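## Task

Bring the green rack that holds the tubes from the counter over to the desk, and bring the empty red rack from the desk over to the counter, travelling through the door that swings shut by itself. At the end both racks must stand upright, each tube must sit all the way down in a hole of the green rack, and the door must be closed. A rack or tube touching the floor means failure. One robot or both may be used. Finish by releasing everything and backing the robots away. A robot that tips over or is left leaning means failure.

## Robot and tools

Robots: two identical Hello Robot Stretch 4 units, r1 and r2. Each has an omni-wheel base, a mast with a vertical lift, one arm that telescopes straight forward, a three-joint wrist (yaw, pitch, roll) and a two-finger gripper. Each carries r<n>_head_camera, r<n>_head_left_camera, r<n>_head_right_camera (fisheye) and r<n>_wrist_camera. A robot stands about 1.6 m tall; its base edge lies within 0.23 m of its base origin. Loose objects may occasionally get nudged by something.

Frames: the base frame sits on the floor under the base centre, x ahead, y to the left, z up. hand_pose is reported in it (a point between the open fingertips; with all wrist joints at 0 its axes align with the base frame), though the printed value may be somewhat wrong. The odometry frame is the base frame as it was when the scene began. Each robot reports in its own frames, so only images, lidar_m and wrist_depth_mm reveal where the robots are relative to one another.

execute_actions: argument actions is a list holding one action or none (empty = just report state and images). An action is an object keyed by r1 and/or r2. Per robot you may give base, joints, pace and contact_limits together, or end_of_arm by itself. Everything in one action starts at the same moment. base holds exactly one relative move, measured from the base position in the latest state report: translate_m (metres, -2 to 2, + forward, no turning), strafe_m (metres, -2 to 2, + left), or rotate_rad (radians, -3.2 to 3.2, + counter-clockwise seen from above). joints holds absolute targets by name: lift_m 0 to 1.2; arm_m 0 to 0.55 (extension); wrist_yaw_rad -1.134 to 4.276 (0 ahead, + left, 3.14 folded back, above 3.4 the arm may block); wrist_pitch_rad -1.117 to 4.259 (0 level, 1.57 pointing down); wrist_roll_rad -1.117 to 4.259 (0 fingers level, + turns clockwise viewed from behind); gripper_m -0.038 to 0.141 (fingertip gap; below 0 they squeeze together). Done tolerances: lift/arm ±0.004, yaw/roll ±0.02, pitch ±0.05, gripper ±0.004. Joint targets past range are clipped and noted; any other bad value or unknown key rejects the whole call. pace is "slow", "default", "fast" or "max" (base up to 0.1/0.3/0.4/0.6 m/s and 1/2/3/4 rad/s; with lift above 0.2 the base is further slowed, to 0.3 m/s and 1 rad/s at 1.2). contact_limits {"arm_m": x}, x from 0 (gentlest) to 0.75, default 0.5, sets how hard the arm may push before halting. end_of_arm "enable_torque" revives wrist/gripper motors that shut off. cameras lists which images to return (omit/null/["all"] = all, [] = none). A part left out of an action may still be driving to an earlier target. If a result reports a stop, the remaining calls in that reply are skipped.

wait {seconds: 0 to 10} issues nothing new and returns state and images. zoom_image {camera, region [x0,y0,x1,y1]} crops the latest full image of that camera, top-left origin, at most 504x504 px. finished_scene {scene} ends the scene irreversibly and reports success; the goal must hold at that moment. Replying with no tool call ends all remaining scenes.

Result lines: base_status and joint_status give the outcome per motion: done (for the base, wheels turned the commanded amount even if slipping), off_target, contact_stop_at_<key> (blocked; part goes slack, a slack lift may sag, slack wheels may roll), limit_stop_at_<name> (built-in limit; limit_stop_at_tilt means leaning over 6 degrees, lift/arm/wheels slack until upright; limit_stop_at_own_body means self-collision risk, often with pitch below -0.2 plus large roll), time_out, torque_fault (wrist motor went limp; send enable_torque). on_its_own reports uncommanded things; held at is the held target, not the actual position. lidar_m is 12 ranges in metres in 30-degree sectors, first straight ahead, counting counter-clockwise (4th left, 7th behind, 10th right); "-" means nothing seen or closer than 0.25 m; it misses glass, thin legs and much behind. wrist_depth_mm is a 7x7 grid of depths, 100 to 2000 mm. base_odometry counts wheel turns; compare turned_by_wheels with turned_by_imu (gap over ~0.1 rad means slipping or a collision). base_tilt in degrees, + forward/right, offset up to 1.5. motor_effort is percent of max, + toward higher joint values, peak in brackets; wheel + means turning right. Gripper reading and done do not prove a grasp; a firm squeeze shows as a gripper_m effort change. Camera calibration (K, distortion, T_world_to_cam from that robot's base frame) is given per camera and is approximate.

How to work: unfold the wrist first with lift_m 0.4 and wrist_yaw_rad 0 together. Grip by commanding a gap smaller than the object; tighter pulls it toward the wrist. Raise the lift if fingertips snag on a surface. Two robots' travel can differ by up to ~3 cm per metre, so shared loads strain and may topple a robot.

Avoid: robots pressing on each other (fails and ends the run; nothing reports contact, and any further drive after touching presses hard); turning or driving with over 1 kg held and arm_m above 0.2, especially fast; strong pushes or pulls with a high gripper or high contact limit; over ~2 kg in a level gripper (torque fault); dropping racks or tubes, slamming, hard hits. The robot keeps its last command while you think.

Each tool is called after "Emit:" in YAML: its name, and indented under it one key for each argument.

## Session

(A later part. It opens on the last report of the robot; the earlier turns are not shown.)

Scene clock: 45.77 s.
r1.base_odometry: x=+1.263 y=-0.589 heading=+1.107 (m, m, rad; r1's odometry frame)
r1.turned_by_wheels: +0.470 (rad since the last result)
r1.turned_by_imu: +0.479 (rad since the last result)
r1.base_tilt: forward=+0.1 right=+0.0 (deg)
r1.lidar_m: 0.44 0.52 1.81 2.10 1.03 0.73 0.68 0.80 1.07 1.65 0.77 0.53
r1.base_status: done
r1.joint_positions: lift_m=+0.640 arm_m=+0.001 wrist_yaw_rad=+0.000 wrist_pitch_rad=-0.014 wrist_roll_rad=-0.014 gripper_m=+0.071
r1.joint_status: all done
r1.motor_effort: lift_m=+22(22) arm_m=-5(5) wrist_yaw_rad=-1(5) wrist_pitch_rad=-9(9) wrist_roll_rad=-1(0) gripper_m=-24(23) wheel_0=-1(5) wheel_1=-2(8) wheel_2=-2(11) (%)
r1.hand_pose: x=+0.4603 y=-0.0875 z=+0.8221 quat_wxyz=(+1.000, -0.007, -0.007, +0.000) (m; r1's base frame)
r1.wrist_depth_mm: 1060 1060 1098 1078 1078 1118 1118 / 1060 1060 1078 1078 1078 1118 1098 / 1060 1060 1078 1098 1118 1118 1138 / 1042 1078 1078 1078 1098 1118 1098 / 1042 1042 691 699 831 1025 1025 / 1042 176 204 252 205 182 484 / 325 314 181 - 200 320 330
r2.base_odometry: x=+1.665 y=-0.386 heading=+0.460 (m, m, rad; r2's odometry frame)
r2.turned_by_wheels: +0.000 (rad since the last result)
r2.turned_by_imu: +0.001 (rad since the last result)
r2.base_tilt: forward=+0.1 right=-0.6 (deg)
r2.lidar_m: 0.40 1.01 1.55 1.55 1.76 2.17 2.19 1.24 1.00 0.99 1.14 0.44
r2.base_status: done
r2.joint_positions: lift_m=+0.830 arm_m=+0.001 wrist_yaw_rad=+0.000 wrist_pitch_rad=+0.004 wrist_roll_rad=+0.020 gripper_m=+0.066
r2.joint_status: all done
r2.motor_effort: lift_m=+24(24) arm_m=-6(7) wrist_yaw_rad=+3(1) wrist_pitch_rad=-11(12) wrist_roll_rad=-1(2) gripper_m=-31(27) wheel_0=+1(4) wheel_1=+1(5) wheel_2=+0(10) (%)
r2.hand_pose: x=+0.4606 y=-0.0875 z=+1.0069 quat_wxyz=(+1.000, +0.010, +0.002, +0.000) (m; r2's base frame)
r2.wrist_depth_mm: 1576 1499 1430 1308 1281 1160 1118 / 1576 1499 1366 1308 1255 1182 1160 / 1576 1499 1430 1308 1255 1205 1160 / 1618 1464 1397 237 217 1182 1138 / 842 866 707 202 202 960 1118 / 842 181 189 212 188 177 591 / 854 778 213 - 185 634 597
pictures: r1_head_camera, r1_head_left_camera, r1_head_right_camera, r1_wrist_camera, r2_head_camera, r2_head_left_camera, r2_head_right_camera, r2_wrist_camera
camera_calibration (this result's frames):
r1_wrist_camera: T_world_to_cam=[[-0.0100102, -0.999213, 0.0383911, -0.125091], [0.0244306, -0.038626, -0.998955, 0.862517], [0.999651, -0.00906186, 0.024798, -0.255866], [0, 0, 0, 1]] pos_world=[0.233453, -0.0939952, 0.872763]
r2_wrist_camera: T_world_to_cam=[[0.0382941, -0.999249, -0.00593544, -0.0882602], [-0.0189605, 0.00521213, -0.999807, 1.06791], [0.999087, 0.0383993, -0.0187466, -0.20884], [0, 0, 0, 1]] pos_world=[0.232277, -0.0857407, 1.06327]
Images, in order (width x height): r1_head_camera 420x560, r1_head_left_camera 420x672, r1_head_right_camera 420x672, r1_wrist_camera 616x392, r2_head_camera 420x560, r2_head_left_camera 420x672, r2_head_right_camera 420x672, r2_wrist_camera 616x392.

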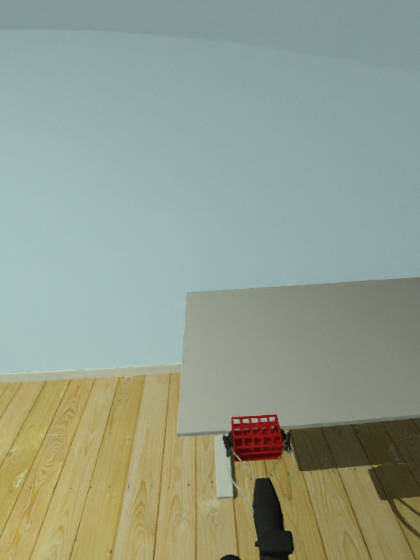

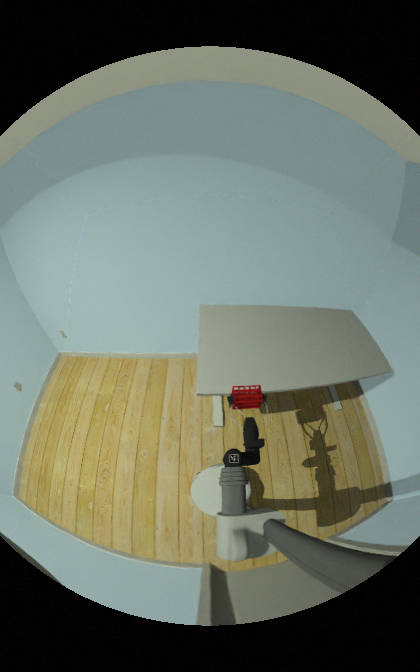

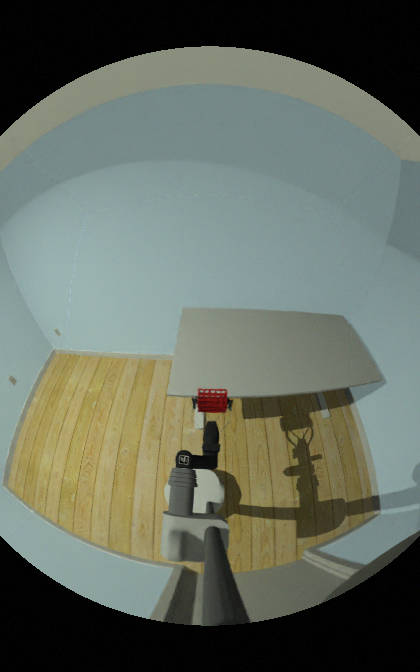

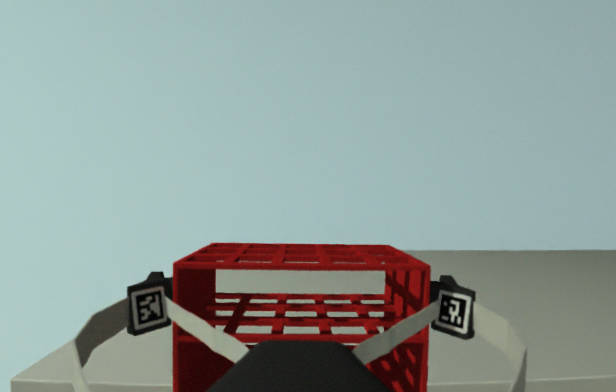

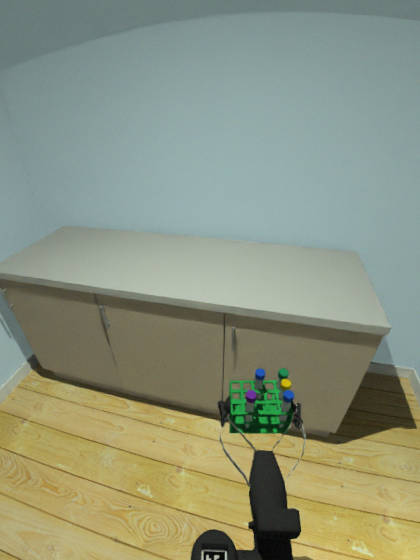

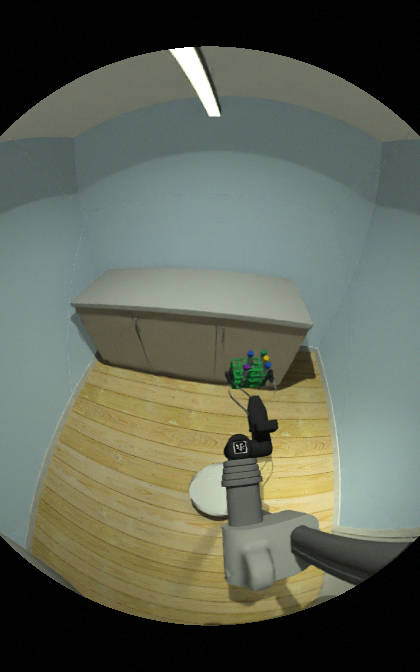

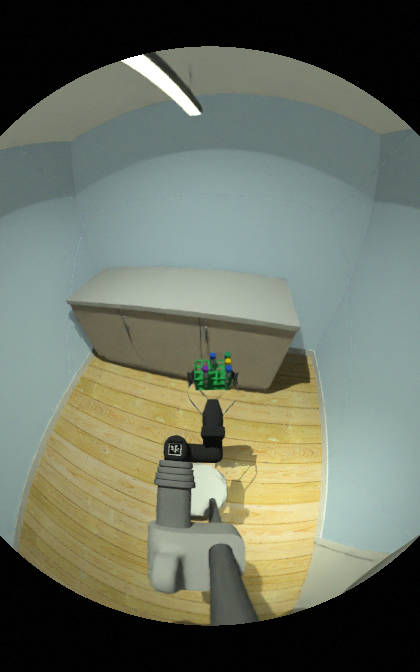

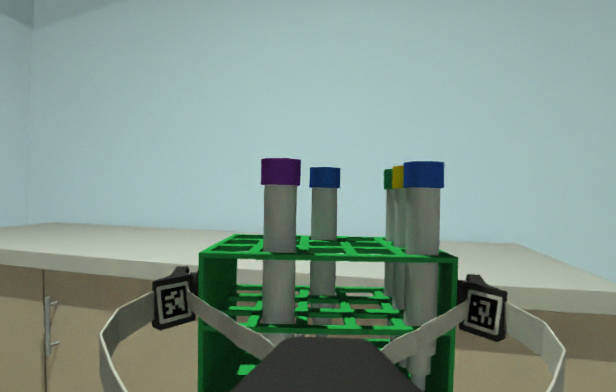

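Emit:
execute_actions:
  actions:
    - {"r1":{"base":{"rotate_rad":0.044},"joints":{"wrist_yaw_rad":0.3}},"r2":{"base":{"rotate_rad":-2.49},"joints":{"lift_m":0.68},"pace":"slow"}}
  cameras: []

Emit:
execute_actions:
  actions:
    - {"r1":{"base":{"strafe_m":-0.35}},"r2":{"base":{"translate_m":-0.3}}}
  cameras: []

Emit:
execute_actions:
  actions:
    - {"r1":{"base":{"translate_m":-0.42}}}
  cameras: ["r1_head_left_camera","r1_head_right_camera","r2_head_camera"]

Scene clock: 70.70 s.
r1.base_odometry: x=+1.263 y=-0.589 heading=+1.151 (m, m, rad; r1's odometry frame)
r1.turned_by_wheels: +0.044 (rad since the last result)
r1.turned_by_imu: +0.046 (rad since the last result)
r1.base_tilt: forward=+0.0 right=+0.0 (deg)
r1.lidar_m: 0.45 1.38 1.89 2.08 0.98 0.71 0.69 0.81 1.08 1.65 0.72 0.54
r1.base_status: done
r1.joint_positions: lift_m=+0.640 arm_m=+0.001 wrist_yaw_rad=+0.300 wrist_pitch_rad=-0.014 wrist_roll_rad=-0.014 gripper_m=+0.071
r1.joint_status: all done
r1.motor_effort: lift_m=+22(22) arm_m=-5(5) wrist_yaw_rad=+1(9) wrist_pitch_rad=-9(9) wrist_roll_rad=-1(1) gripper_m=-25(25) wheel_0=+0(8) wheel_1=+0(6) wheel_2=+1(6) (%)
r1.hand_pose: x=+0.4733 y=+0.0016 z=+0.8221 quat_wxyz=(+0.989, -0.006, -0.008, +0.149) (m; r1's base frame)
r1.wrist_depth_mm: 1430 1308 1182 1118 1042 960 917 / 1430 1308 1182 1098 1025 960 904 / 1430 1308 1182 1098 1025 960 917 / 1464 1308 1205 1098 1025 946 904 / 1397 1281 1138 1078 842 931 891 / 1430 176 205 251 206 182 492 / 1430 1281 181 - 200 320 330
r2.base_odometry: x=+1.665 y=-0.386 heading=-2.030 (m, m, rad; r2's odometry frame)
r2.turned_by_wheels: -2.490 (rad since the last result)
r2.turned_by_imu: -2.443 (rad since the last result)
r2.base_tilt: forward=+0.1 right=-0.6 (deg)
r2.lidar_m: 0.41 0.99 0.99 1.22 0.87 0.90 1.09 1.56 1.57 1.90 2.17 0.43
r2.base_status: done
r2.joint_positions: lift_m=+0.680 arm_m=+0.001 wrist_yaw_rad=+0.000 wrist_pitch_rad=+0.004 wrist_roll_rad=+0.020 gripper_m=+0.066
r2.joint_status: all done
r2.motor_effort: lift_m=+18(22) arm_m=-6(6) wrist_yaw_rad=+3(1) wrist_pitch_rad=-11(11) wrist_roll_rad=-1(1) gripper_m=-27(29) wheel_0=+1(3) wheel_1=+1(4) wheel_2=+1(4) (%)
r2.hand_pose: x=+0.4606 y=-0.0875 z=+0.8574 quat_wxyz=(+1.000, +0.010, +0.002, +0.000) (m; r2's base frame)
r2.wrist_depth_mm: 741 831 991 1205 1430 1808 1756 / 741 831 991 1160 1499 1863 1661 / 750 842 976 1182 1464 1863 1618 / 741 831 991 237 216 1863 1756 / 732 842 931 202 202 1808 1708 / 741 182 189 211 187 177 1618 / 741 831 213 - 186 1863 1618
pictures: none
No camera images: the call's "cameras" was empty. Leave "cameras" out to get every camera's image.

Scene clock: 73.20 s.
r1.base_odometry: x=+1.583 y=-0.731 heading=+1.150 (m, m, rad; r1's odometry frame)
r1.turned_by_wheels: +0.000 (rad since the last result)
r1.turned_by_imu: +0.000 (rad since the last result)
r1.base_tilt: forward=-0.1 right=+0.0 (deg)
r1.lidar_m: 0.42 0.54 1.90 2.45 0.99 0.81 0.78 0.81 1.01 1.28 0.72 0.51
r1.base_status: done
r1.joint_positions: lift_m=+0.640 arm_m=+0.001 wrist_yaw_rad=+0.300 wrist_pitch_rad=-0.014 wrist_roll_rad=-0.014 gripper_m=+0.071
r1.joint_status: not commanded
r1.motor_effort: lift_m=+22(22) arm_m=-5(5) wrist_yaw_rad=+0(0) wrist_pitch_rad=-9(9) wrist_roll_rad=-1(0) gripper_m=-24(25) wheel_0=+0(11) wheel_1=-1(9) wheel_2=+0(1) (%)
r1.hand_pose: x=+0.4733 y=+0.0017 z=+0.8221 quat_wxyz=(+0.989, -0.006, -0.008, +0.149) (m; r1's base frame)
r1.wrist_depth_mm: 1430 1308 1205 1098 1025 960 904 / 1430 1308 1182 1098 1025 960 904 / 1397 1308 1205 1118 1025 946 904 / 1397 1308 1205 1098 1025 960 904 / 1397 1308 699 707 831 931 891 / 455 176 204 252 205 182 484 / 351 324 181 - 200 320 329
r2.base_odometry: x=+1.798 y=-0.117 heading=-2.030 (m, m, rad; r2's odometry frame)
r2.turned_by_wheels: +0.000 (rad since the last result)
r2.turned_by_imu: +0.001 (rad since the last result)
r2.base_tilt: forward=+0.1 right=-0.6 (deg)
r2.lidar_m: 0.39 1.22 1.22 0.77 0.67 0.68 0.85 1.33 1.35 1.64 2.35 0.44
r2.base_status: done
r2.joint_positions: lift_m=+0.680 arm_m=+0.001 wrist_yaw_rad=+0.000 wrist_pitch_rad=+0.004 wrist_roll_rad=+0.020 gripper_m=+0.066
r2.joint_status: not commanded
r2.motor_effort: lift_m=+19(18) arm_m=-6(6) wrist_yaw_rad=+2(3) wrist_pitch_rad=-11(11) wrist_roll_rad=-1(1) gripper_m=-30(29) wheel_0=+0(4) wheel_1=-1(6) wheel_2=-1(8) (%)
r2.hand_pose: x=+0.4606 y=-0.0874 z=+0.8574 quat_wxyz=(+1.000, +0.010, +0.002, +0.000) (m; r2's base frame)
r2.wrist_depth_mm: 917 1042 1229 1430 1863 - 1808 / 931 1042 1229 1464 1863 - 1808 / 946 1042 1205 1464 1708 - 1808 / 917 1060 1229 238 216 - 1808 / 931 1060 1138 202 202 - 1808 / 931 181 189 209 188 177 1808 / 931 1060 213 - 186 1983 1756
pictures: none
No camera images: the call's "cameras" was empty. Leave "cameras" out to get every camera's image.

Scene clock: 76.07 s.
r1.base_odometry: x=+1.411 y=-1.115 heading=+1.150 (m, m, rad; r1's odometry frame)
r1.turned_by_wheels: +0.000 (rad since the last result)
r1.turned_by_imu: +0.000 (rad since the last result)
r1.base_tilt: forward=+0.1 right=+0.0 (deg)
r1.lidar_m: 0.42 0.98 2.49 1.08 0.52 0.37 0.35 0.38 0.52 1.13 1.30 0.97
r1.base_status: done
r1.joint_positions: lift_m=+0.640 arm_m=+0.001 wrist_yaw_rad=+0.300 wrist_pitch_rad=-0.014 wrist_roll_rad=-0.014 gripper_m=+0.071
r1.joint_status: not commanded
r1.motor_effort: lift_m=+22(22) arm_m=-5(5) wrist_yaw_rad=+0(0) wrist_pitch_rad=-9(9) wrist_roll_rad=-1(1) gripper_m=-25(23) wheel_0=-2(4) wheel_1=-2(6) wheel_2=+1(11) (%)
r1.hand_pose: x=+0.4733 y=+0.0017 z=+0.8221 quat_wxyz=(+0.989, -0.006, -0.008, +0.149) (m; r1's base frame)
r1.wrist_depth_mm: - 1808 1618 1537 1464 1336 1255 / - 1808 1661 1537 1430 1336 1255 / - 1756 1661 1537 1397 1308 1255 / - 1756 1618 1537 1397 1336 1281 / - 1808 750 707 842 1008 1025 / 1921 176 205 251 205 183 1229 / 1756 1756 181 - 200 1336 1229
r2.base_odometry: x=+1.798 y=-0.117 heading=-2.030 (m, m, rad; r2's odometry frame)
r2.turned_by_wheels: +0.000 (rad since the last result)
r2.turned_by_imu: +0.001 (rad since the last result)
r2.base_tilt: forward=+0.1 right=-0.6 (deg)
r2.lidar_m: 0.40 1.22 1.22 0.79 0.68 0.68 0.84 1.33 1.34 1.64 2.36 0.43
r2.base_status: not commanded
r2.joint_positions: lift_m=+0.680 arm_m=+0.001 wrist_yaw_rad=+0.000 wrist_pitch_rad=+0.004 wrist_roll_rad=+0.020 gripper_m=+0.066
r2.joint_status: not commanded
r2.motor_effort: lift_m=+19(19) arm_m=-6(6) wrist_yaw_rad=+2(3) wrist_pitch_rad=-11(11) wrist_roll_rad=-1(1) gripper_m=-27(28) wheel_0=+0(0) wheel_1=-1(0) wheel_2=-1(0) (%)
r2.hand_pose: x=+0.4606 y=-0.0874 z=+0.8574 quat_wxyz=(+1.000, +0.010, +0.002, +0.000) (m; r2's base frame)
r2.wrist_depth_mm: 931 1042 1229 1430 1756 - 1863 / 917 1042 1229 1430 1756 - 1921 / 917 1098 1205 1464 1708 - 1921 / 931 1060 1255 239 216 - 1808 / 931 1060 1160 202 202 - 1863 / 917 181 189 211 187 177 1863 / 931 1060 213 - 186 1983 1756
pictures: r1_head_left_camera, r1_head_right_camera, r2_head_camera
Images, in order (width x height): r1_head_left_camera 420x672, r1_head_right_camera 420x672, r2_head_camera 420x560.

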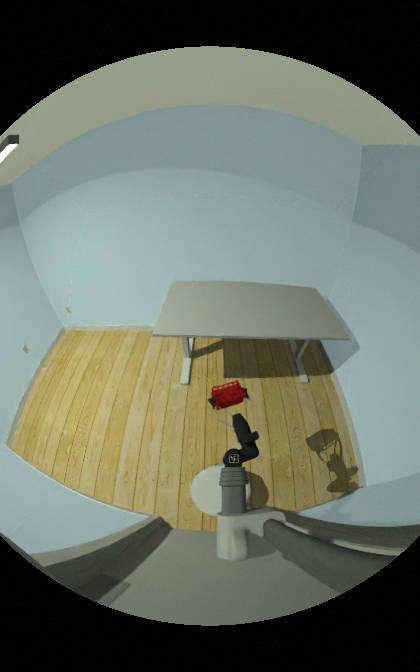

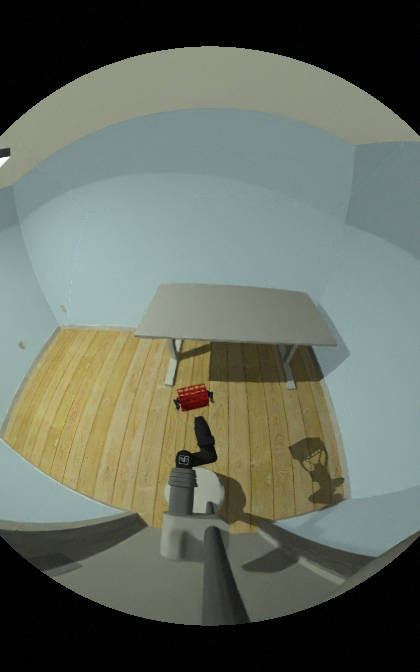

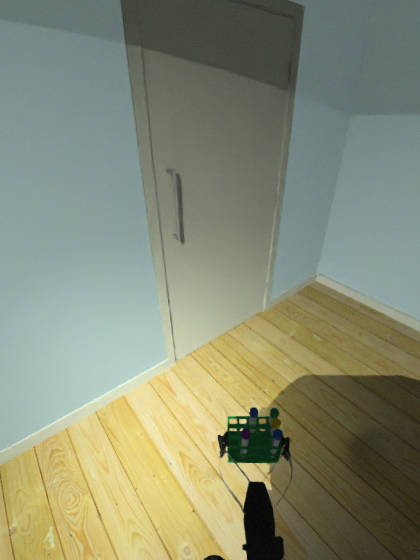

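Emit:
execute_actions:
  actions:
    - {"r1":{"base":{"translate_m":-0.2},"pace":"slow"},"r2":{"base":{"strafe_m":-0.07}}}
  cameras: ["r2_head_camera"]

Emit:
execute_actions:
  actions:
    - {"r1":{"base":{"translate_m":-0.7}}}
  cameras: ["r1_head_left_camera","r1_head_right_camera","r2_head_camera"]

Scene clock: 83.33 s.
r1.base_odometry: x=+1.329 y=-1.297 heading=+1.150 (m, m, rad; r1's odometry frame)
r1.turned_by_wheels: +0.000 (rad since the last result)
r1.turned_by_imu: -0.001 (rad since the last result)
r1.base_tilt: forward=+0.1 right=-0.1 (deg)
r1.lidar_m: 0.46 1.18 2.55 0.44 0.33 0.25 - 0.25 0.28 0.48 1.34 1.16
r1.base_status: done
r1.joint_positions: lift_m=+0.640 arm_m=+0.001 wrist_yaw_rad=+0.300 wrist_pitch_rad=-0.014 wrist_roll_rad=-0.014 gripper_m=+0.071
r1.joint_status: not commanded
r1.motor_effort: lift_m=+20(22) arm_m=-5(5) wrist_yaw_rad=+0(1) wrist_pitch_rad=-8(10) wrist_roll_rad=-1(0) gripper_m=-24(26) wheel_0=-4(8) wheel_1=-3(12) wheel_2=+4(11) (%)
r1.hand_pose: x=+0.4732 y=+0.0017 z=+0.8222 quat_wxyz=(+0.989, -0.006, -0.008, +0.149) (m; r1's base frame)
r1.wrist_depth_mm: - - 1921 1756 1618 1537 1430 / - - 1921 1756 1618 1499 1397 / - - 1863 1708 1618 1499 1430 / - - 1863 1756 1618 1499 1397 / - - 1808 1229 1025 1025 1008 / - 176 204 252 206 183 1430 / 1756 1808 181 - 200 1537 1430
r2.base_odometry: x=+1.735 y=-0.086 heading=-2.030 (m, m, rad; r2's odometry frame)
r2.turned_by_wheels: +0.000 (rad since the last result)
r2.turned_by_imu: +0.002 (rad since the last result)
r2.base_tilt: forward=+0.1 right=-0.6 (deg)
r2.lidar_m: 0.40 1.27 1.26 0.83 0.73 0.73 0.90 1.28 1.30 1.59 2.29 0.43
r2.base_status: done
r2.joint_positions: lift_m=+0.680 arm_m=+0.001 wrist_yaw_rad=+0.000 wrist_pitch_rad=+0.004 wrist_roll_rad=+0.020 gripper_m=+0.066
r2.joint_status: not commanded
r2.motor_effort: lift_m=+18(19) arm_m=-6(6) wrist_yaw_rad=+2(3) wrist_pitch_rad=-11(12) wrist_roll_rad=-1(2) gripper_m=-24(26) wheel_0=-1(6) wheel_1=+2(7) wheel_2=+0(1) (%)
r2.hand_pose: x=+0.4606 y=-0.0874 z=+0.8574 quat_wxyz=(+1.000, +0.010, +0.002, +0.000) (m; r2's base frame)
r2.wrist_depth_mm: 960 1078 1205 1499 1863 - 1808 / 960 1078 1205 1464 1921 - 1808 / 976 1098 1160 1430 1863 - 1756 / 946 1098 1205 239 216 - 1708 / 960 1098 1118 232 202 - 1808 / 976 180 189 212 188 178 1808 / 960 1098 214 - 186 1863 1708
pictures: r2_head_camera
Images, in order (width x height): r2_head_camera 420x560.

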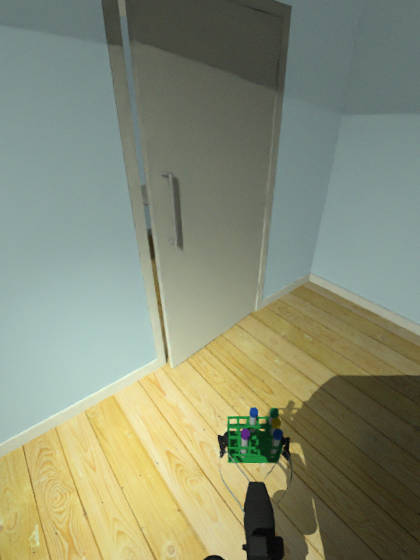

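Scene clock: 87.13 s.
r1.base_odometry: x=+1.043 y=-1.936 heading=+1.150 (m, m, rad; r1's odometry frame)
r1.turned_by_wheels: +0.000 (rad since the last result)
r1.turned_by_imu: +0.000 (rad since the last result)
r1.base_tilt: forward=+0.1 right=+0.0 (deg)
r1.lidar_m: 0.44 0.66 0.69 1.85 0.83 2.22 2.13 0.25 - 0.25 0.25 0.56
r1.base_status: done
r1.joint_positions: lift_m=+0.640 arm_m=+0.001 wrist_yaw_rad=+0.300 wrist_pitch_rad=-0.014 wrist_roll_rad=-0.014 gripper_m=+0.071
r1.joint_status: not commanded
r1.motor_effort: lift_m=+20(20) arm_m=-5(5) wrist_yaw_rad=-1(1) wrist_pitch_rad=-9(8) wrist_roll_rad=-1(0) gripper_m=-24(24) wheel_0=-1(9) wheel_1=-3(10) wheel_2=+1(20) (%)
r1.hand_pose: x=+0.4732 y=+0.0017 z=+0.8222 quat_wxyz=(+0.989, -0.006, -0.008, +0.149) (m; r1's base frame)
r1.wrist_depth_mm: - - - - - - - / - - - - - - - / - - - - - - - / - - - - - - - / - - - 1661 1756 - - / - 176 204 252 206 183 - / 1661 1808 181 - 200 1863 1863
r2.base_odometry: x=+1.735 y=-0.086 heading=-2.030 (m, m, rad; r2's odometry frame)
r2.turned_by_wheels: +0.000 (rad since the last result)
r2.turned_by_imu: +0.001 (rad since the last result)
r2.base_tilt: forward=+0.0 right=-0.6 (deg)
r2.lidar_m: 0.40 1.26 1.28 0.84 0.72 0.74 0.89 1.29 1.31 1.58 2.29 0.43
r2.base_status: not commanded
r2.joint_positions: lift_m=+0.680 arm_m=+0.001 wrist_yaw_rad=+0.000 wrist_pitch_rad=+0.004 wrist_roll_rad=+0.020 gripper_m=+0.066
r2.joint_status: not commanded
r2.motor_effort: lift_m=+18(19) arm_m=-6(6) wrist_yaw_rad=+2(2) wrist_pitch_rad=-11(12) wrist_roll_rad=-1(1) gripper_m=-28(30) wheel_0=-1(1) wheel_1=+2(2) wheel_2=+0(0) (%)
r2.hand_pose: x=+0.4606 y=-0.0874 z=+0.8574 quat_wxyz=(+1.000, +0.010, +0.002, +0.000) (m; r2's base frame)
r2.wrist_depth_mm: 976 1098 - - 1397 976 1808 / 960 1118 - - 1397 976 1808 / 946 1118 - - 1366 976 1808 / 946 1098 - 239 215 946 1808 / 976 1078 - 232 202 931 1756 / 960 181 189 211 189 177 1756 / 976 1098 212 - 186 931 1708
pictures: r1_head_left_camera, r1_head_right_camera, r2_head_camera
Images, in order (width x height): r1_head_left_camera 420x672, r1_head_right_camera 420x672, r2_head_camera 420x560.

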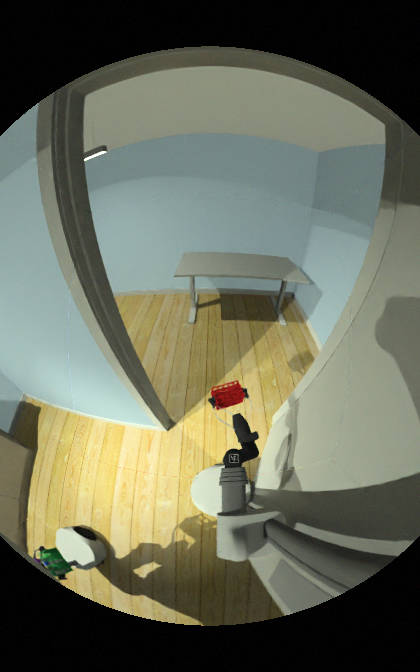

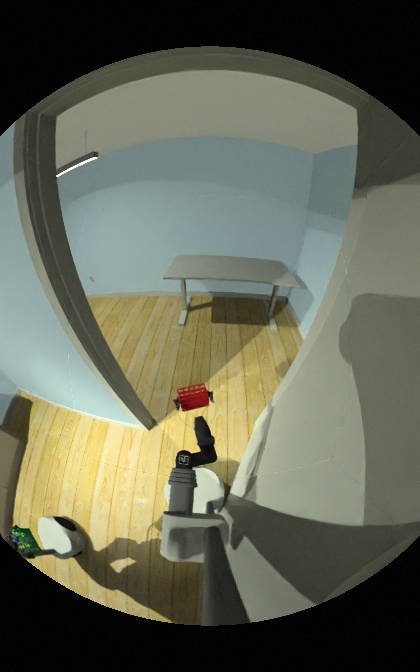

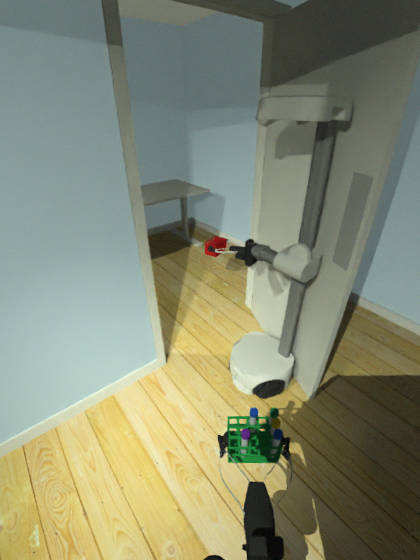

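Emit:
execute_actions:
  actions:
    - {"r1":{"base":{"strafe_m":-0.22}}}
  cameras: ["r1_head_right_camera"]

Emit:
execute_actions:
  actions:
    - {"r1":{"base":{"translate_m":-0.25}}}
  cameras: ["r2_head_camera","r1_head_right_camera"]

Scene clock: 91.20 s.
r1.base_odometry: x=+1.244 y=-2.026 heading=+1.150 (m, m, rad; r1's odometry frame)
r1.turned_by_wheels: +0.000 (rad since the last result)
r1.turned_by_imu: +0.000 (rad since the last result)
r1.base_tilt: forward=+0.1 right=+0.0 (deg)
r1.lidar_m: 0.45 1.91 0.81 1.98 1.01 2.21 2.13 0.28 0.25 - 0.25 0.30
r1.base_status: done
r1.joint_positions: lift_m=+0.640 arm_m=+0.001 wrist_yaw_rad=+0.300 wrist_pitch_rad=-0.014 wrist_roll_rad=-0.014 gripper_m=+0.071
r1.joint_status: not commanded
r1.motor_effort: lift_m=+21(21) arm_m=-5(5) wrist_yaw_rad=-1(2) wrist_pitch_rad=-9(9) wrist_roll_rad=+0(1) gripper_m=-23(25) wheel_0=+1(13) wheel_1=-1(13) wheel_2=+0(0) (%)
r1.hand_pose: x=+0.4732 y=+0.0017 z=+0.8222 quat_wxyz=(+0.989, -0.006, -0.008, +0.149) (m; r1's base frame)
r1.wrist_depth_mm: - - - - - - - / - - - - - - - / - - - - - - - / - - - - - - - / - - - 1708 1708 - 1983 / - 175 204 252 205 183 - / 1756 1808 181 - 200 1863 1808
r2.base_odometry: x=+1.735 y=-0.086 heading=-2.030 (m, m, rad; r2's odometry frame)
r2.turned_by_wheels: +0.000 (rad since the last result)
r2.turned_by_imu: +0.001 (rad since the last result)
r2.base_tilt: forward=+0.1 right=-0.6 (deg)
r2.lidar_m: 0.41 1.27 1.28 0.83 0.74 0.75 0.91 1.28 1.29 1.60 2.32 0.42
r2.base_status: not commanded
r2.joint_positions: lift_m=+0.680 arm_m=+0.001 wrist_yaw_rad=+0.000 wrist_pitch_rad=+0.004 wrist_roll_rad=+0.020 gripper_m=+0.066
r2.joint_status: not commanded
r2.motor_effort: lift_m=+19(18) arm_m=-6(6) wrist_yaw_rad=+2(2) wrist_pitch_rad=-11(11) wrist_roll_rad=-1(1) gripper_m=-28(24) wheel_0=-1(1) wheel_1=+2(2) wheel_2=+0(0) (%)
r2.hand_pose: x=+0.4606 y=-0.0874 z=+0.8574 quat_wxyz=(+1.000, +0.010, +0.002, +0.000) (m; r2's base frame)
r2.wrist_depth_mm: 960 1060 - - 1618 1205 1078 / 946 1098 - - 1576 1205 1098 / 946 1098 - - 1537 1255 1078 / 946 1098 - 237 216 1160 1098 / 976 1078 - 231 202 1182 1098 / 946 181 189 211 188 177 1060 / 960 1098 213 - 186 1182 1025
pictures: r1_head_right_camera
Images, in order (width x height): r1_head_right_camera 420x672.

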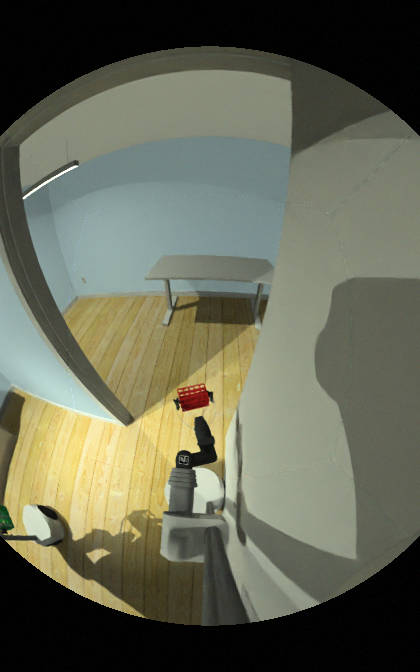

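Scene clock: 93.47 s.
r1.base_odometry: x=+1.142 y=-2.254 heading=+1.149 (m, m, rad; r1's odometry frame)
r1.turned_by_wheels: +0.000 (rad since the last result)
r1.turned_by_imu: +0.000 (rad since the last result)
r1.base_tilt: forward=+0.1 right=+0.0 (deg)
r1.lidar_m: 0.45 0.97 1.05 0.96 0.91 1.96 1.86 1.97 0.26 - 0.25 0.30
r1.base_status: done
r1.joint_positions: lift_m=+0.640 arm_m=+0.001 wrist_yaw_rad=+0.300 wrist_pitch_rad=-0.014 wrist_roll_rad=-0.014 gripper_m=+0.071
r1.joint_status: not commanded
r1.motor_effort: lift_m=+21(21) arm_m=-5(5) wrist_yaw_rad=-1(0) wrist_pitch_rad=-9(8) wrist_roll_rad=-1(1) gripper_m=-23(24) wheel_0=-1(6) wheel_1=-3(9) wheel_2=+0(11) (%)
r1.hand_pose: x=+0.4732 y=+0.0017 z=+0.8222 quat_wxyz=(+0.989, -0.006, -0.008, +0.149) (m; r1's base frame)
r1.wrist_depth_mm: 707 - - - - - 397 / 707 - - - - - - / 707 - - - - - - / 715 - - - - - - / 707 - - 1921 1808 - 1078 / 707 176 204 251 205 183 389 / 707 1808 181 - 200 1808 382
r2.base_odometry: x=+1.735 y=-0.086 heading=-2.030 (m, m, rad; r2's odometry frame)
r2.turned_by_wheels: +0.000 (rad since the last result)
r2.turned_by_imu: +0.001 (rad since the last result)
r2.base_tilt: forward=+0.1 right=-0.6 (deg)
r2.lidar_m: 0.43 1.27 1.28 0.84 0.72 0.72 0.92 1.30 1.30 1.60 2.29 0.41
r2.base_status: not commanded
r2.joint_positions: lift_m=+0.680 arm_m=+0.001 wrist_yaw_rad=+0.000 wrist_pitch_rad=+0.004 wrist_roll_rad=+0.020 gripper_m=+0.066
r2.joint_status: not commanded
r2.motor_effort: lift_m=+18(18) arm_m=-6(6) wrist_yaw_rad=+3(2) wrist_pitch_rad=-12(11) wrist_roll_rad=-2(1) gripper_m=-29(25) wheel_0=-1(1) wheel_1=+2(2) wheel_2=+0(0) (%)
r2.hand_pose: x=+0.4606 y=-0.0874 z=+0.8574 quat_wxyz=(+1.000, +0.010, +0.002, +0.000) (m; r2's base frame)
r2.wrist_depth_mm: 931 1098 - - 1537 1255 1042 / 976 1078 - - 1576 1308 1025 / 960 1078 - - 1576 1281 1025 / 960 1078 - 238 216 1182 904 / 960 1078 - 231 202 1229 1008 / 976 181 189 211 187 177 1042 / 960 1098 213 - 186 1229 1008
pictures: r1_head_right_camera, r2_head_camera
Images, in order (width x height): r1_head_right_camera 420x672, r2_head_camera 420x560.

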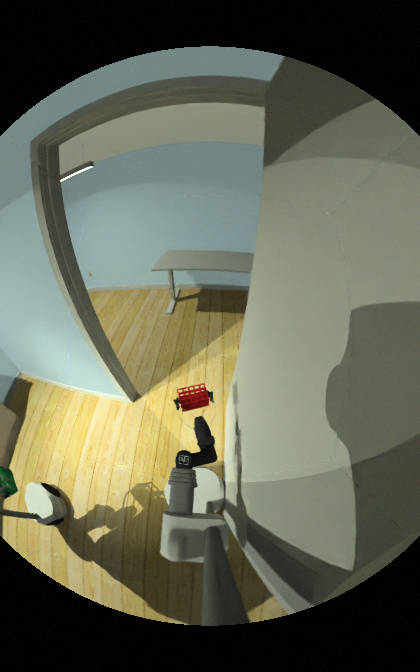

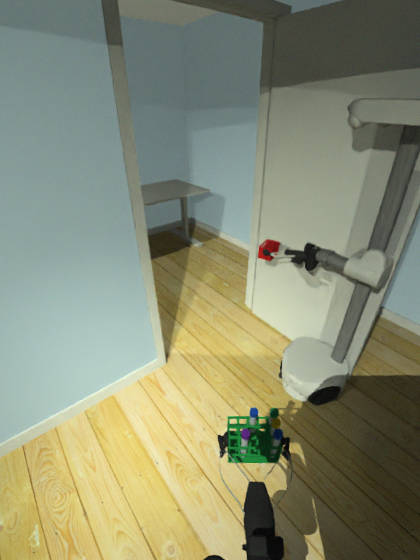

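Emit:
execute_actions:
  actions:
    - {"r1":{"base":{"rotate_rad":3.05},"joints":{"lift_m":0.84,"wrist_yaw_rad":0},"pace":"slow"}}
  cameras: ["r1_head_left_camera","r2_head_right_camera","r2_head_camera"]

Scene clock: 100.13 s.
r1.base_odometry: x=+1.142 y=-2.254 heading=-2.084 (m, m, rad; r1's odometry frame)
r1.turned_by_wheels: +3.049 (rad since the last result)
r1.turned_by_imu: +3.110 (rad since the last result)
r1.base_tilt: forward=+0.1 right=+0.1 (deg)
r1.lidar_m: 0.42 1.68 0.25 - 0.25 0.28 0.62 1.02 0.99 2.05 0.90 1.99
r1.base_status: done
r1.joint_positions: lift_m=+0.840 arm_m=+0.001 wrist_yaw_rad=+0.000 wrist_pitch_rad=-0.014 wrist_roll_rad=-0.014 gripper_m=+0.071
r1.joint_status: all done
r1.motor_effort: lift_m=+22(26) arm_m=-4(5) wrist_yaw_rad=-1(4) wrist_pitch_rad=-8(9) wrist_roll_rad=+0(0) gripper_m=-24(25) wheel_0=-3(11) wheel_1=-2(9) wheel_2=-3(7) (%)
r1.hand_pose: x=+0.4601 y=-0.0874 z=+1.0221 quat_wxyz=(+1.000, -0.007, -0.007, +0.000) (m; r1's base frame)
r1.wrist_depth_mm: 1537 1576 1618 1618 1661 1708 1756 / 1537 1576 1618 1618 1661 1708 1756 / 1537 1576 1618 1661 1661 1756 1756 / 1537 1576 1576 1618 1661 1756 1756 / 1537 1537 1618 1618 1661 1708 1808 / 1537 176 204 251 206 183 1756 / 1499 1618 181 - 200 1756 1756
r2.base_odometry: x=+1.735 y=-0.086 heading=-2.030 (m, m, rad; r2's odometry frame)
r2.turned_by_wheels: +0.000 (rad since the last result)
r2.turned_by_imu: +0.002 (rad since the last result)
r2.base_tilt: forward=+0.1 right=-0.6 (deg)
r2.lidar_m: 0.40 1.27 1.26 0.82 0.72 0.73 0.92 1.28 1.29 1.57 1.23 0.42
r2.base_status: not commanded
r2.joint_positions: lift_m=+0.680 arm_m=+0.001 wrist_yaw_rad=+0.000 wrist_pitch_rad=+0.004 wrist_roll_rad=+0.020 gripper_m=+0.066
r2.joint_status: not commanded
r2.motor_effort: lift_m=+19(18) arm_m=-6(6) wrist_yaw_rad=+2(2) wrist_pitch_rad=-11(10) wrist_roll_rad=-1(1) gripper_m=-30(27) wheel_0=-1(1) wheel_1=+2(2) wheel_2=+0(0) (%)
r2.hand_pose: x=+0.4606 y=-0.0874 z=+0.8574 quat_wxyz=(+1.000, +0.010, +0.002, +0.000) (m; r2's base frame)
r2.wrist_depth_mm: 960 1078 - - 1537 1182 1060 / 960 1078 - - 1576 1160 1078 / 946 1078 - - 1576 1008 809 / 976 1078 - 239 216 1205 1078 / 960 1078 - 232 202 1205 1098 / 960 181 189 211 187 178 1060 / 946 1098 213 - 186 1182 1060
pictures: r1_head_left_camera, r2_head_camera, r2_head_right_camera
Images, in order (width x height): r1_head_left_camera 420x672, r2_head_camera 420x560, r2_head_right_camera 420x672.

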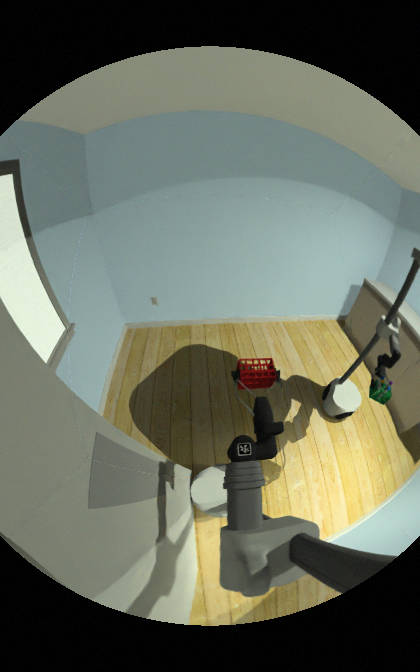

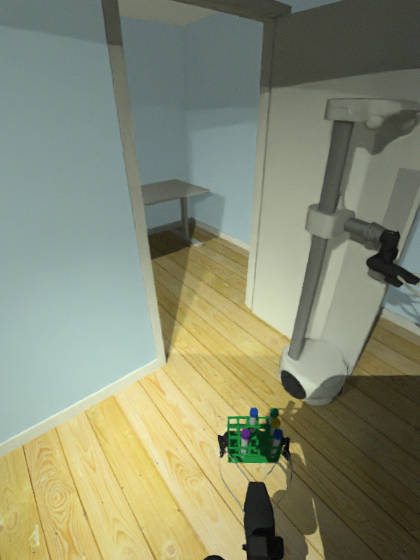

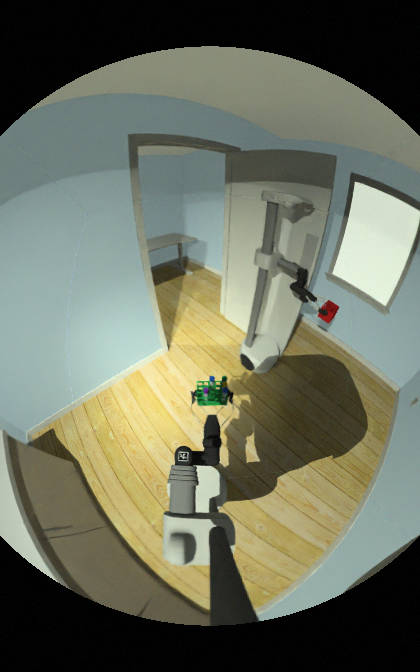

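Emit:
execute_actions:
  actions:
    - {"r2":{"base":{"translate_m":1.2},"joints":{"wrist_yaw_rad":0.25}}}
  cameras: ["r2_head_left_camera","r2_head_right_camera"]

Scene clock: 109.67 s.
r1.base_odometry: x=+1.142 y=-2.254 heading=-2.084 (m, m, rad; r1's odometry frame)
r1.turned_by_wheels: +0.000 (rad since the last result)
r1.turned_by_imu: +0.001 (rad since the last result)
r1.base_tilt: forward=+0.1 right=+0.0 (deg)
r1.lidar_m: 0.44 1.69 0.25 - 0.25 0.26 0.62 0.49 0.41 0.47 2.08 1.98
r1.base_status: not commanded
r1.joint_positions: lift_m=+0.840 arm_m=+0.001 wrist_yaw_rad=+0.000 wrist_pitch_rad=-0.014 wrist_roll_rad=-0.014 gripper_m=+0.071
r1.joint_status: not commanded
r1.motor_effort: lift_m=+22(22) arm_m=-4(4) wrist_yaw_rad=-2(1) wrist_pitch_rad=-9(9) wrist_roll_rad=+0(1) gripper_m=-24(24) wheel_0=-3(3) wheel_1=-2(2) wheel_2=-3(3) (%)
r1.hand_pose: x=+0.4601 y=-0.0874 z=+1.0221 quat_wxyz=(+1.000, -0.007, -0.007, +0.000) (m; r1's base frame)
r1.wrist_depth_mm: 1576 1576 1618 1618 1661 1708 1756 / 1537 1576 1618 1618 1661 1661 1756 / 1537 1537 1576 1661 1661 1708 1756 / 1537 1618 1618 1618 1708 1708 1708 / 1576 1576 1576 1618 1661 1756 1808 / 1537 176 205 251 206 182 1808 / 1537 1618 181 - 199 1708 1756
r2.base_odometry: x=+1.203 y=-1.162 heading=-2.030 (m, m, rad; r2's odometry frame)
r2.turned_by_wheels: +0.000 (rad since the last result)
r2.turned_by_imu: +0.002 (rad since the last result)
r2.base_tilt: forward=+0.1 right=-0.6 (deg)
r2.lidar_m: 0.42 1.71 0.39 0.47 0.89 1.53 1.88 2.20 0.67 0.35 0.39 0.68
r2.base_status: done
r2.joint_positions: lift_m=+0.680 arm_m=+0.001 wrist_yaw_rad=+0.250 wrist_pitch_rad=+0.004 wrist_roll_rad=+0.020 gripper_m=+0.066
r2.joint_status: all done
r2.motor_effort: lift_m=+19(19) arm_m=-5(5) wrist_yaw_rad=+2(9) wrist_pitch_rad=-11(11) wrist_roll_rad=-1(1) gripper_m=-28(26) wheel_0=-2(5) wheel_1=+1(5) wheel_2=+2(8) (%)
r2.hand_pose: x=+0.4732 y=-0.0133 z=+0.8573 quat_wxyz=(+0.992, +0.010, +0.003, +0.125) (m; r2's base frame)
r2.wrist_depth_mm: - - - - - 1537 504 / 1921 - - - - 1537 496 / 1983 - - - - 1618 508 / 1921 - - 236 236 1537 504 / 1921 - 1499 202 202 1537 500 / 1921 181 188 209 187 177 492 / 1756 1863 213 - 186 1537 466
pictures: r2_head_left_camera, r2_head_right_camera
Images, in order (width x height): r2_head_left_camera 420x672, r2_head_right_camera 420x672.

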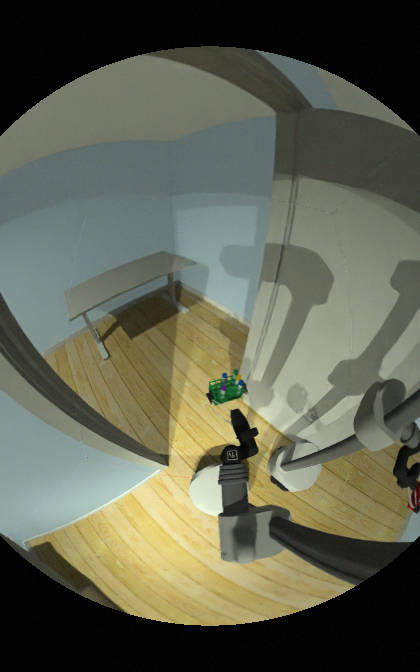

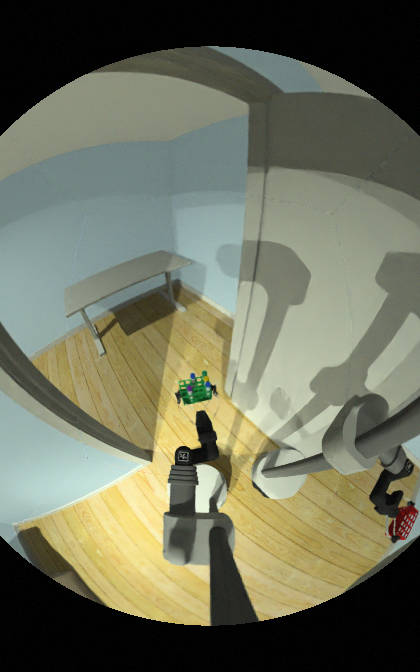

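Emit:
execute_actions:
  actions:
    - {"r2":{"base":{"translate_m":0.42}}}
  cameras: []

Emit:
execute_actions:
  actions:
    - {"r2":{"base":{"rotate_rad":0.68},"joints":{"wrist_yaw_rad":0.0}}}
  cameras: ["r2_head_left_camera","r2_head_right_camera","r2_head_camera"]

Scene clock: 120.43 s.
r1.base_odometry: x=+1.142 y=-2.254 heading=-2.084 (m, m, rad; r1's odometry frame)
r1.turned_by_wheels: +0.000 (rad since the last result)
r1.turned_by_imu: +0.001 (rad since the last result)
r1.base_tilt: forward=+0.1 right=+0.0 (deg)
r1.lidar_m: 0.42 1.66 0.25 - 0.25 0.27 0.58 0.47 0.98 2.05 2.09 2.00
r1.base_status: not commanded
r1.joint_positions: lift_m=+0.840 arm_m=+0.001 wrist_yaw_rad=+0.000 wrist_pitch_rad=-0.014 wrist_roll_rad=-0.014 gripper_m=+0.071
r1.joint_status: not commanded
r1.motor_effort: lift_m=+22(22) arm_m=-4(4) wrist_yaw_rad=-2(1) wrist_pitch_rad=-9(9) wrist_roll_rad=+0(1) gripper_m=-25(25) wheel_0=-3(3) wheel_1=-2(2) wheel_2=-3(3) (%)
r1.hand_pose: x=+0.4601 y=-0.0874 z=+1.0221 quat_wxyz=(+1.000, -0.007, -0.007, +0.000) (m; r1's base frame)
r1.wrist_depth_mm: 1537 1576 1618 1618 1661 1708 1756 / 1537 1576 1576 1708 1708 1708 1756 / 1499 1576 1618 1661 1661 1661 1708 / 1576 1576 1618 1618 1661 1708 1756 / 1499 1576 1618 1618 1661 1708 1808 / 1576 176 204 252 205 183 1708 / 1537 1537 181 - 200 1708 1708
r2.base_odometry: x=+1.017 y=-1.538 heading=-2.030 (m, m, rad; r2's odometry frame)
r2.turned_by_wheels: +0.000 (rad since the last result)
r2.turned_by_imu: +0.003 (rad since the last result)
r2.base_tilt: forward=+0.1 right=-0.6 (deg)
r2.lidar_m: 0.40 1.39 1.40 0.48 0.41 1.89 2.21 1.06 0.47 0.47 0.41 0.41
r2.base_status: done
r2.joint_positions: lift_m=+0.680 arm_m=+0.001 wrist_yaw_rad=+0.250 wrist_pitch_rad=+0.004 wrist_roll_rad=+0.020 gripper_m=+0.066
r2.joint_status: not commanded
r2.motor_effort: lift_m=+19(19) arm_m=-5(5) wrist_yaw_rad=+2(2) wrist_pitch_rad=-11(11) wrist_roll_rad=-1(1) gripper_m=-26(26) wheel_0=-1(4) wheel_1=+1(5) wheel_2=+2(5) (%)
r2.hand_pose: x=+0.4732 y=-0.0133 z=+0.8573 quat_wxyz=(+0.992, +0.010, +0.003, +0.125) (m; r2's base frame)
r2.wrist_depth_mm: 1708 1863 - - 1661 1281 1042 / 1756 1921 - - 1756 1255 1025 / 1708 1921 - - 1708 1255 1042 / 1708 1863 - 238 218 1255 1025 / 1618 1708 1229 232 202 1229 1025 / 1708 181 189 211 188 178 1008 / 1661 1808 213 - 187 1205 960
pictures: none
No camera images: the call's "cameras" was empty. Leave "cameras" out to get every camera's image.

Scene clock: 121.90 s.
r1.base_odometry: x=+1.142 y=-2.254 heading=-2.084 (m, m, rad; r1's odometry frame)
r1.turned_by_wheels: +0.000 (rad since the last result)
r1.turned_by_imu: +0.000 (rad since the last result)
r1.base_tilt: forward=+0.1 right=-0.1 (deg)
r1.lidar_m: 0.42 1.67 0.25 - 0.25 0.27 0.52 0.47 0.98 2.04 2.09 2.00
r1.base_status: not commanded
r1.joint_positions: lift_m=+0.840 arm_m=+0.001 wrist_yaw_rad=+0.000 wrist_pitch_rad=-0.014 wrist_roll_rad=-0.014 gripper_m=+0.071
r1.joint_status: not commanded
r1.motor_effort: lift_m=+22(22) arm_m=-4(4) wrist_yaw_rad=-2(1) wrist_pitch_rad=-9(8) wrist_roll_rad=+0(1) gripper_m=-25(24) wheel_0=-3(3) wheel_1=-2(2) wheel_2=-3(3) (%)
r1.hand_pose: x=+0.4601 y=-0.0874 z=+1.0221 quat_wxyz=(+1.000, -0.007, -0.007, +0.000) (m; r1's base frame)
r1.wrist_depth_mm: 1537 1537 1618 1661 1708 1708 1808 / 1537 1537 1576 1618 1661 1708 1756 / 1576 1537 1618 1618 1661 1756 1808 / 1537 1576 1618 1576 1661 1661 1756 / 1537 1537 1576 1618 1661 1708 1756 / 1576 175 204 252 206 183 1756 / 1537 1576 181 - 199 1661 1756
r2.base_odometry: x=+1.017 y=-1.538 heading=-1.350 (m, m, rad; r2's odometry frame)
r2.turned_by_wheels: +0.680 (rad since the last result)
r2.turned_by_imu: +0.669 (rad since the last result)
r2.base_tilt: forward=+0.1 right=-0.6 (deg)
r2.lidar_m: 0.41 1.44 0.42 0.41 1.89 2.49 0.45 0.45 0.43 0.40 0.46 0.43
r2.base_status: done
r2.joint_positions: lift_m=+0.680 arm_m=+0.001 wrist_yaw_rad=+0.000 wrist_pitch_rad=+0.004 wrist_roll_rad=+0.020 gripper_m=+0.066
r2.joint_status: all done
r2.motor_effort: lift_m=+19(19) arm_m=-5(5) wrist_yaw_rad=+1(2) wrist_pitch_rad=-11(11) wrist_roll_rad=-1(1) gripper_m=-28(25) wheel_0=-1(5) wheel_1=+1(6) wheel_2=+1(7) (%)
r2.hand_pose: x=+0.4606 y=-0.0874 z=+0.8573 quat_wxyz=(+1.000, +0.010, +0.002, +0.000) (m; r2's base frame)
r2.wrist_depth_mm: 1983 - - 1921 1983 - 1708 / - 1983 1921 1983 - - 1661 / - - - - - - 1708 / - - - 239 217 - 1661 / - - 1182 231 202 1537 1618 / - 181 189 211 187 177 1618 / 1863 1863 213 - 190 1808 1537
pictures: r2_head_camera, r2_head_left_camera, r2_head_right_camera
Images, in order (width x height): r2_head_camera 420x560, r2_head_left_camera 420x672, r2_head_right_camera 420x672.

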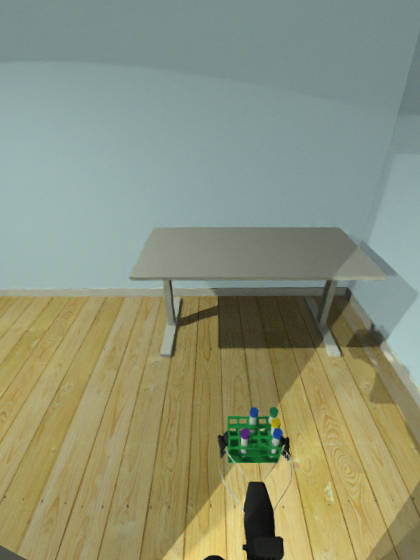

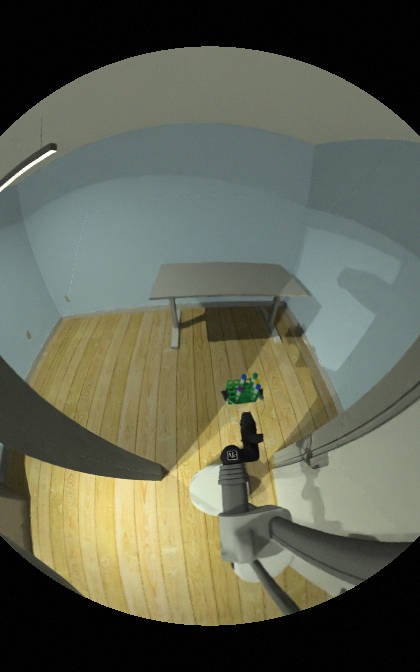

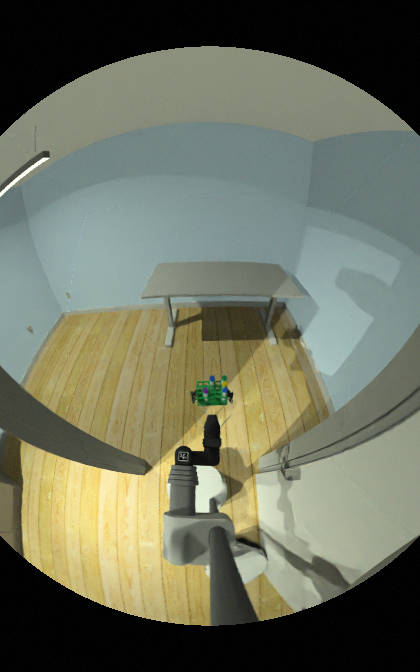

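Emit:
execute_actions:
  actions:
    - {"r1":{"base":{"rotate_rad":-1.45},"pace":"slow"},"r2":{"base":{"translate_m":0.92},"joints":{"arm_m":0.28,"lift_m":0.65}}}
  cameras: ["r2_head_camera","r1_head_right_camera","r1_head_camera"]

Scene clock: 130.00 s.
r1.base_odometry: x=+1.142 y=-2.254 heading=+2.750 (m, m, rad; r1's odometry frame)
r1.turned_by_wheels: -1.449 (rad since the last result)
r1.turned_by_imu: -1.477 (rad since the last result)
r1.base_tilt: forward=+0.1 right=+0.0 (deg)
r1.lidar_m: 0.42 2.17 1.93 1.87 1.44 0.25 - 0.25 0.32 1.37 0.98 1.08
r1.base_status: done
r1.joint_positions: lift_m=+0.840 arm_m=+0.001 wrist_yaw_rad=+0.000 wrist_pitch_rad=-0.014 wrist_roll_rad=-0.014 gripper_m=+0.071
r1.joint_status: not commanded
r1.motor_effort: lift_m=+22(22) arm_m=-4(4) wrist_yaw_rad=-1(1) wrist_pitch_rad=-9(9) wrist_roll_rad=-1(1) gripper_m=-25(24) wheel_0=+2(6) wheel_1=+2(9) wheel_2=+5(12) (%)
r1.hand_pose: x=+0.4601 y=-0.0875 z=+1.0221 quat_wxyz=(+1.000, -0.007, -0.007, +0.000) (m; r1's base frame)
r1.wrist_depth_mm: - - - - - 1397 960 / - - - - - 1397 976 / - - - - - 1397 960 / - - - - - 1397 960 / 1863 1808 1808 1808 - 1430 960 / 1921 176 204 252 205 182 946 / 1863 1808 181 - 200 1397 946
r2.base_odometry: x=+1.218 y=-2.436 heading=-1.350 (m, m, rad; r2's odometry frame)
r2.turned_by_wheels: +0.000 (rad since the last result)
r2.turned_by_imu: +0.002 (rad since the last result)
r2.base_tilt: forward=+0.1 right=-0.6 (deg)
r2.lidar_m: 0.47 0.51 0.67 2.44 1.02 0.79 1.36 0.80 0.97 1.23 0.74 0.51
r2.base_status: done
r2.joint_positions: lift_m=+0.650 arm_m=+0.279 wrist_yaw_rad=+0.000 wrist_pitch_rad=+0.003 wrist_roll_rad=+0.020 gripper_m=+0.066
r2.joint_status: all done
r2.motor_effort: lift_m=+19(20) arm_m=+6(6) wrist_yaw_rad=+2(3) wrist_pitch_rad=-11(10) wrist_roll_rad=-1(2) gripper_m=-27(24) wheel_0=+0(4) wheel_1=-1(4) wheel_2=+2(6) (%)
r2.hand_pose: x=+0.7384 y=-0.0874 z=+0.8274 quat_wxyz=(+1.000, +0.010, +0.002, +0.000) (m; r2's base frame)
r2.wrist_depth_mm: 809 809 809 809 809 820 820 / 798 809 809 809 809 809 798 / 809 798 809 820 820 820 809 / 809 809 809 239 216 820 820 / 809 809 691 233 202 820 820 / 469 181 188 211 188 178 504 / 327 322 213 - 187 334 317
pictures: r1_head_camera, r1_head_right_camera, r2_head_camera
Images, in order (width x height): r1_head_camera 420x560, r1_head_right_camera 420x672, r2_head_camera 420x560.

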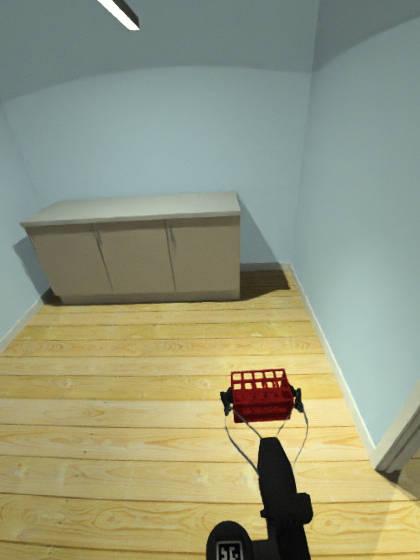

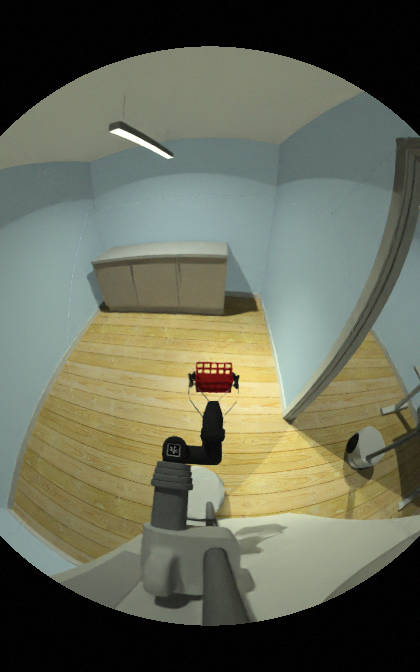

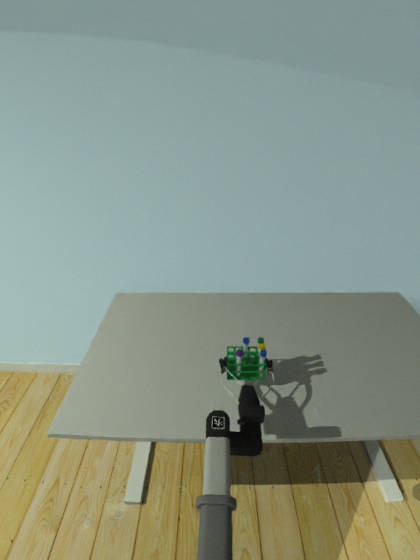

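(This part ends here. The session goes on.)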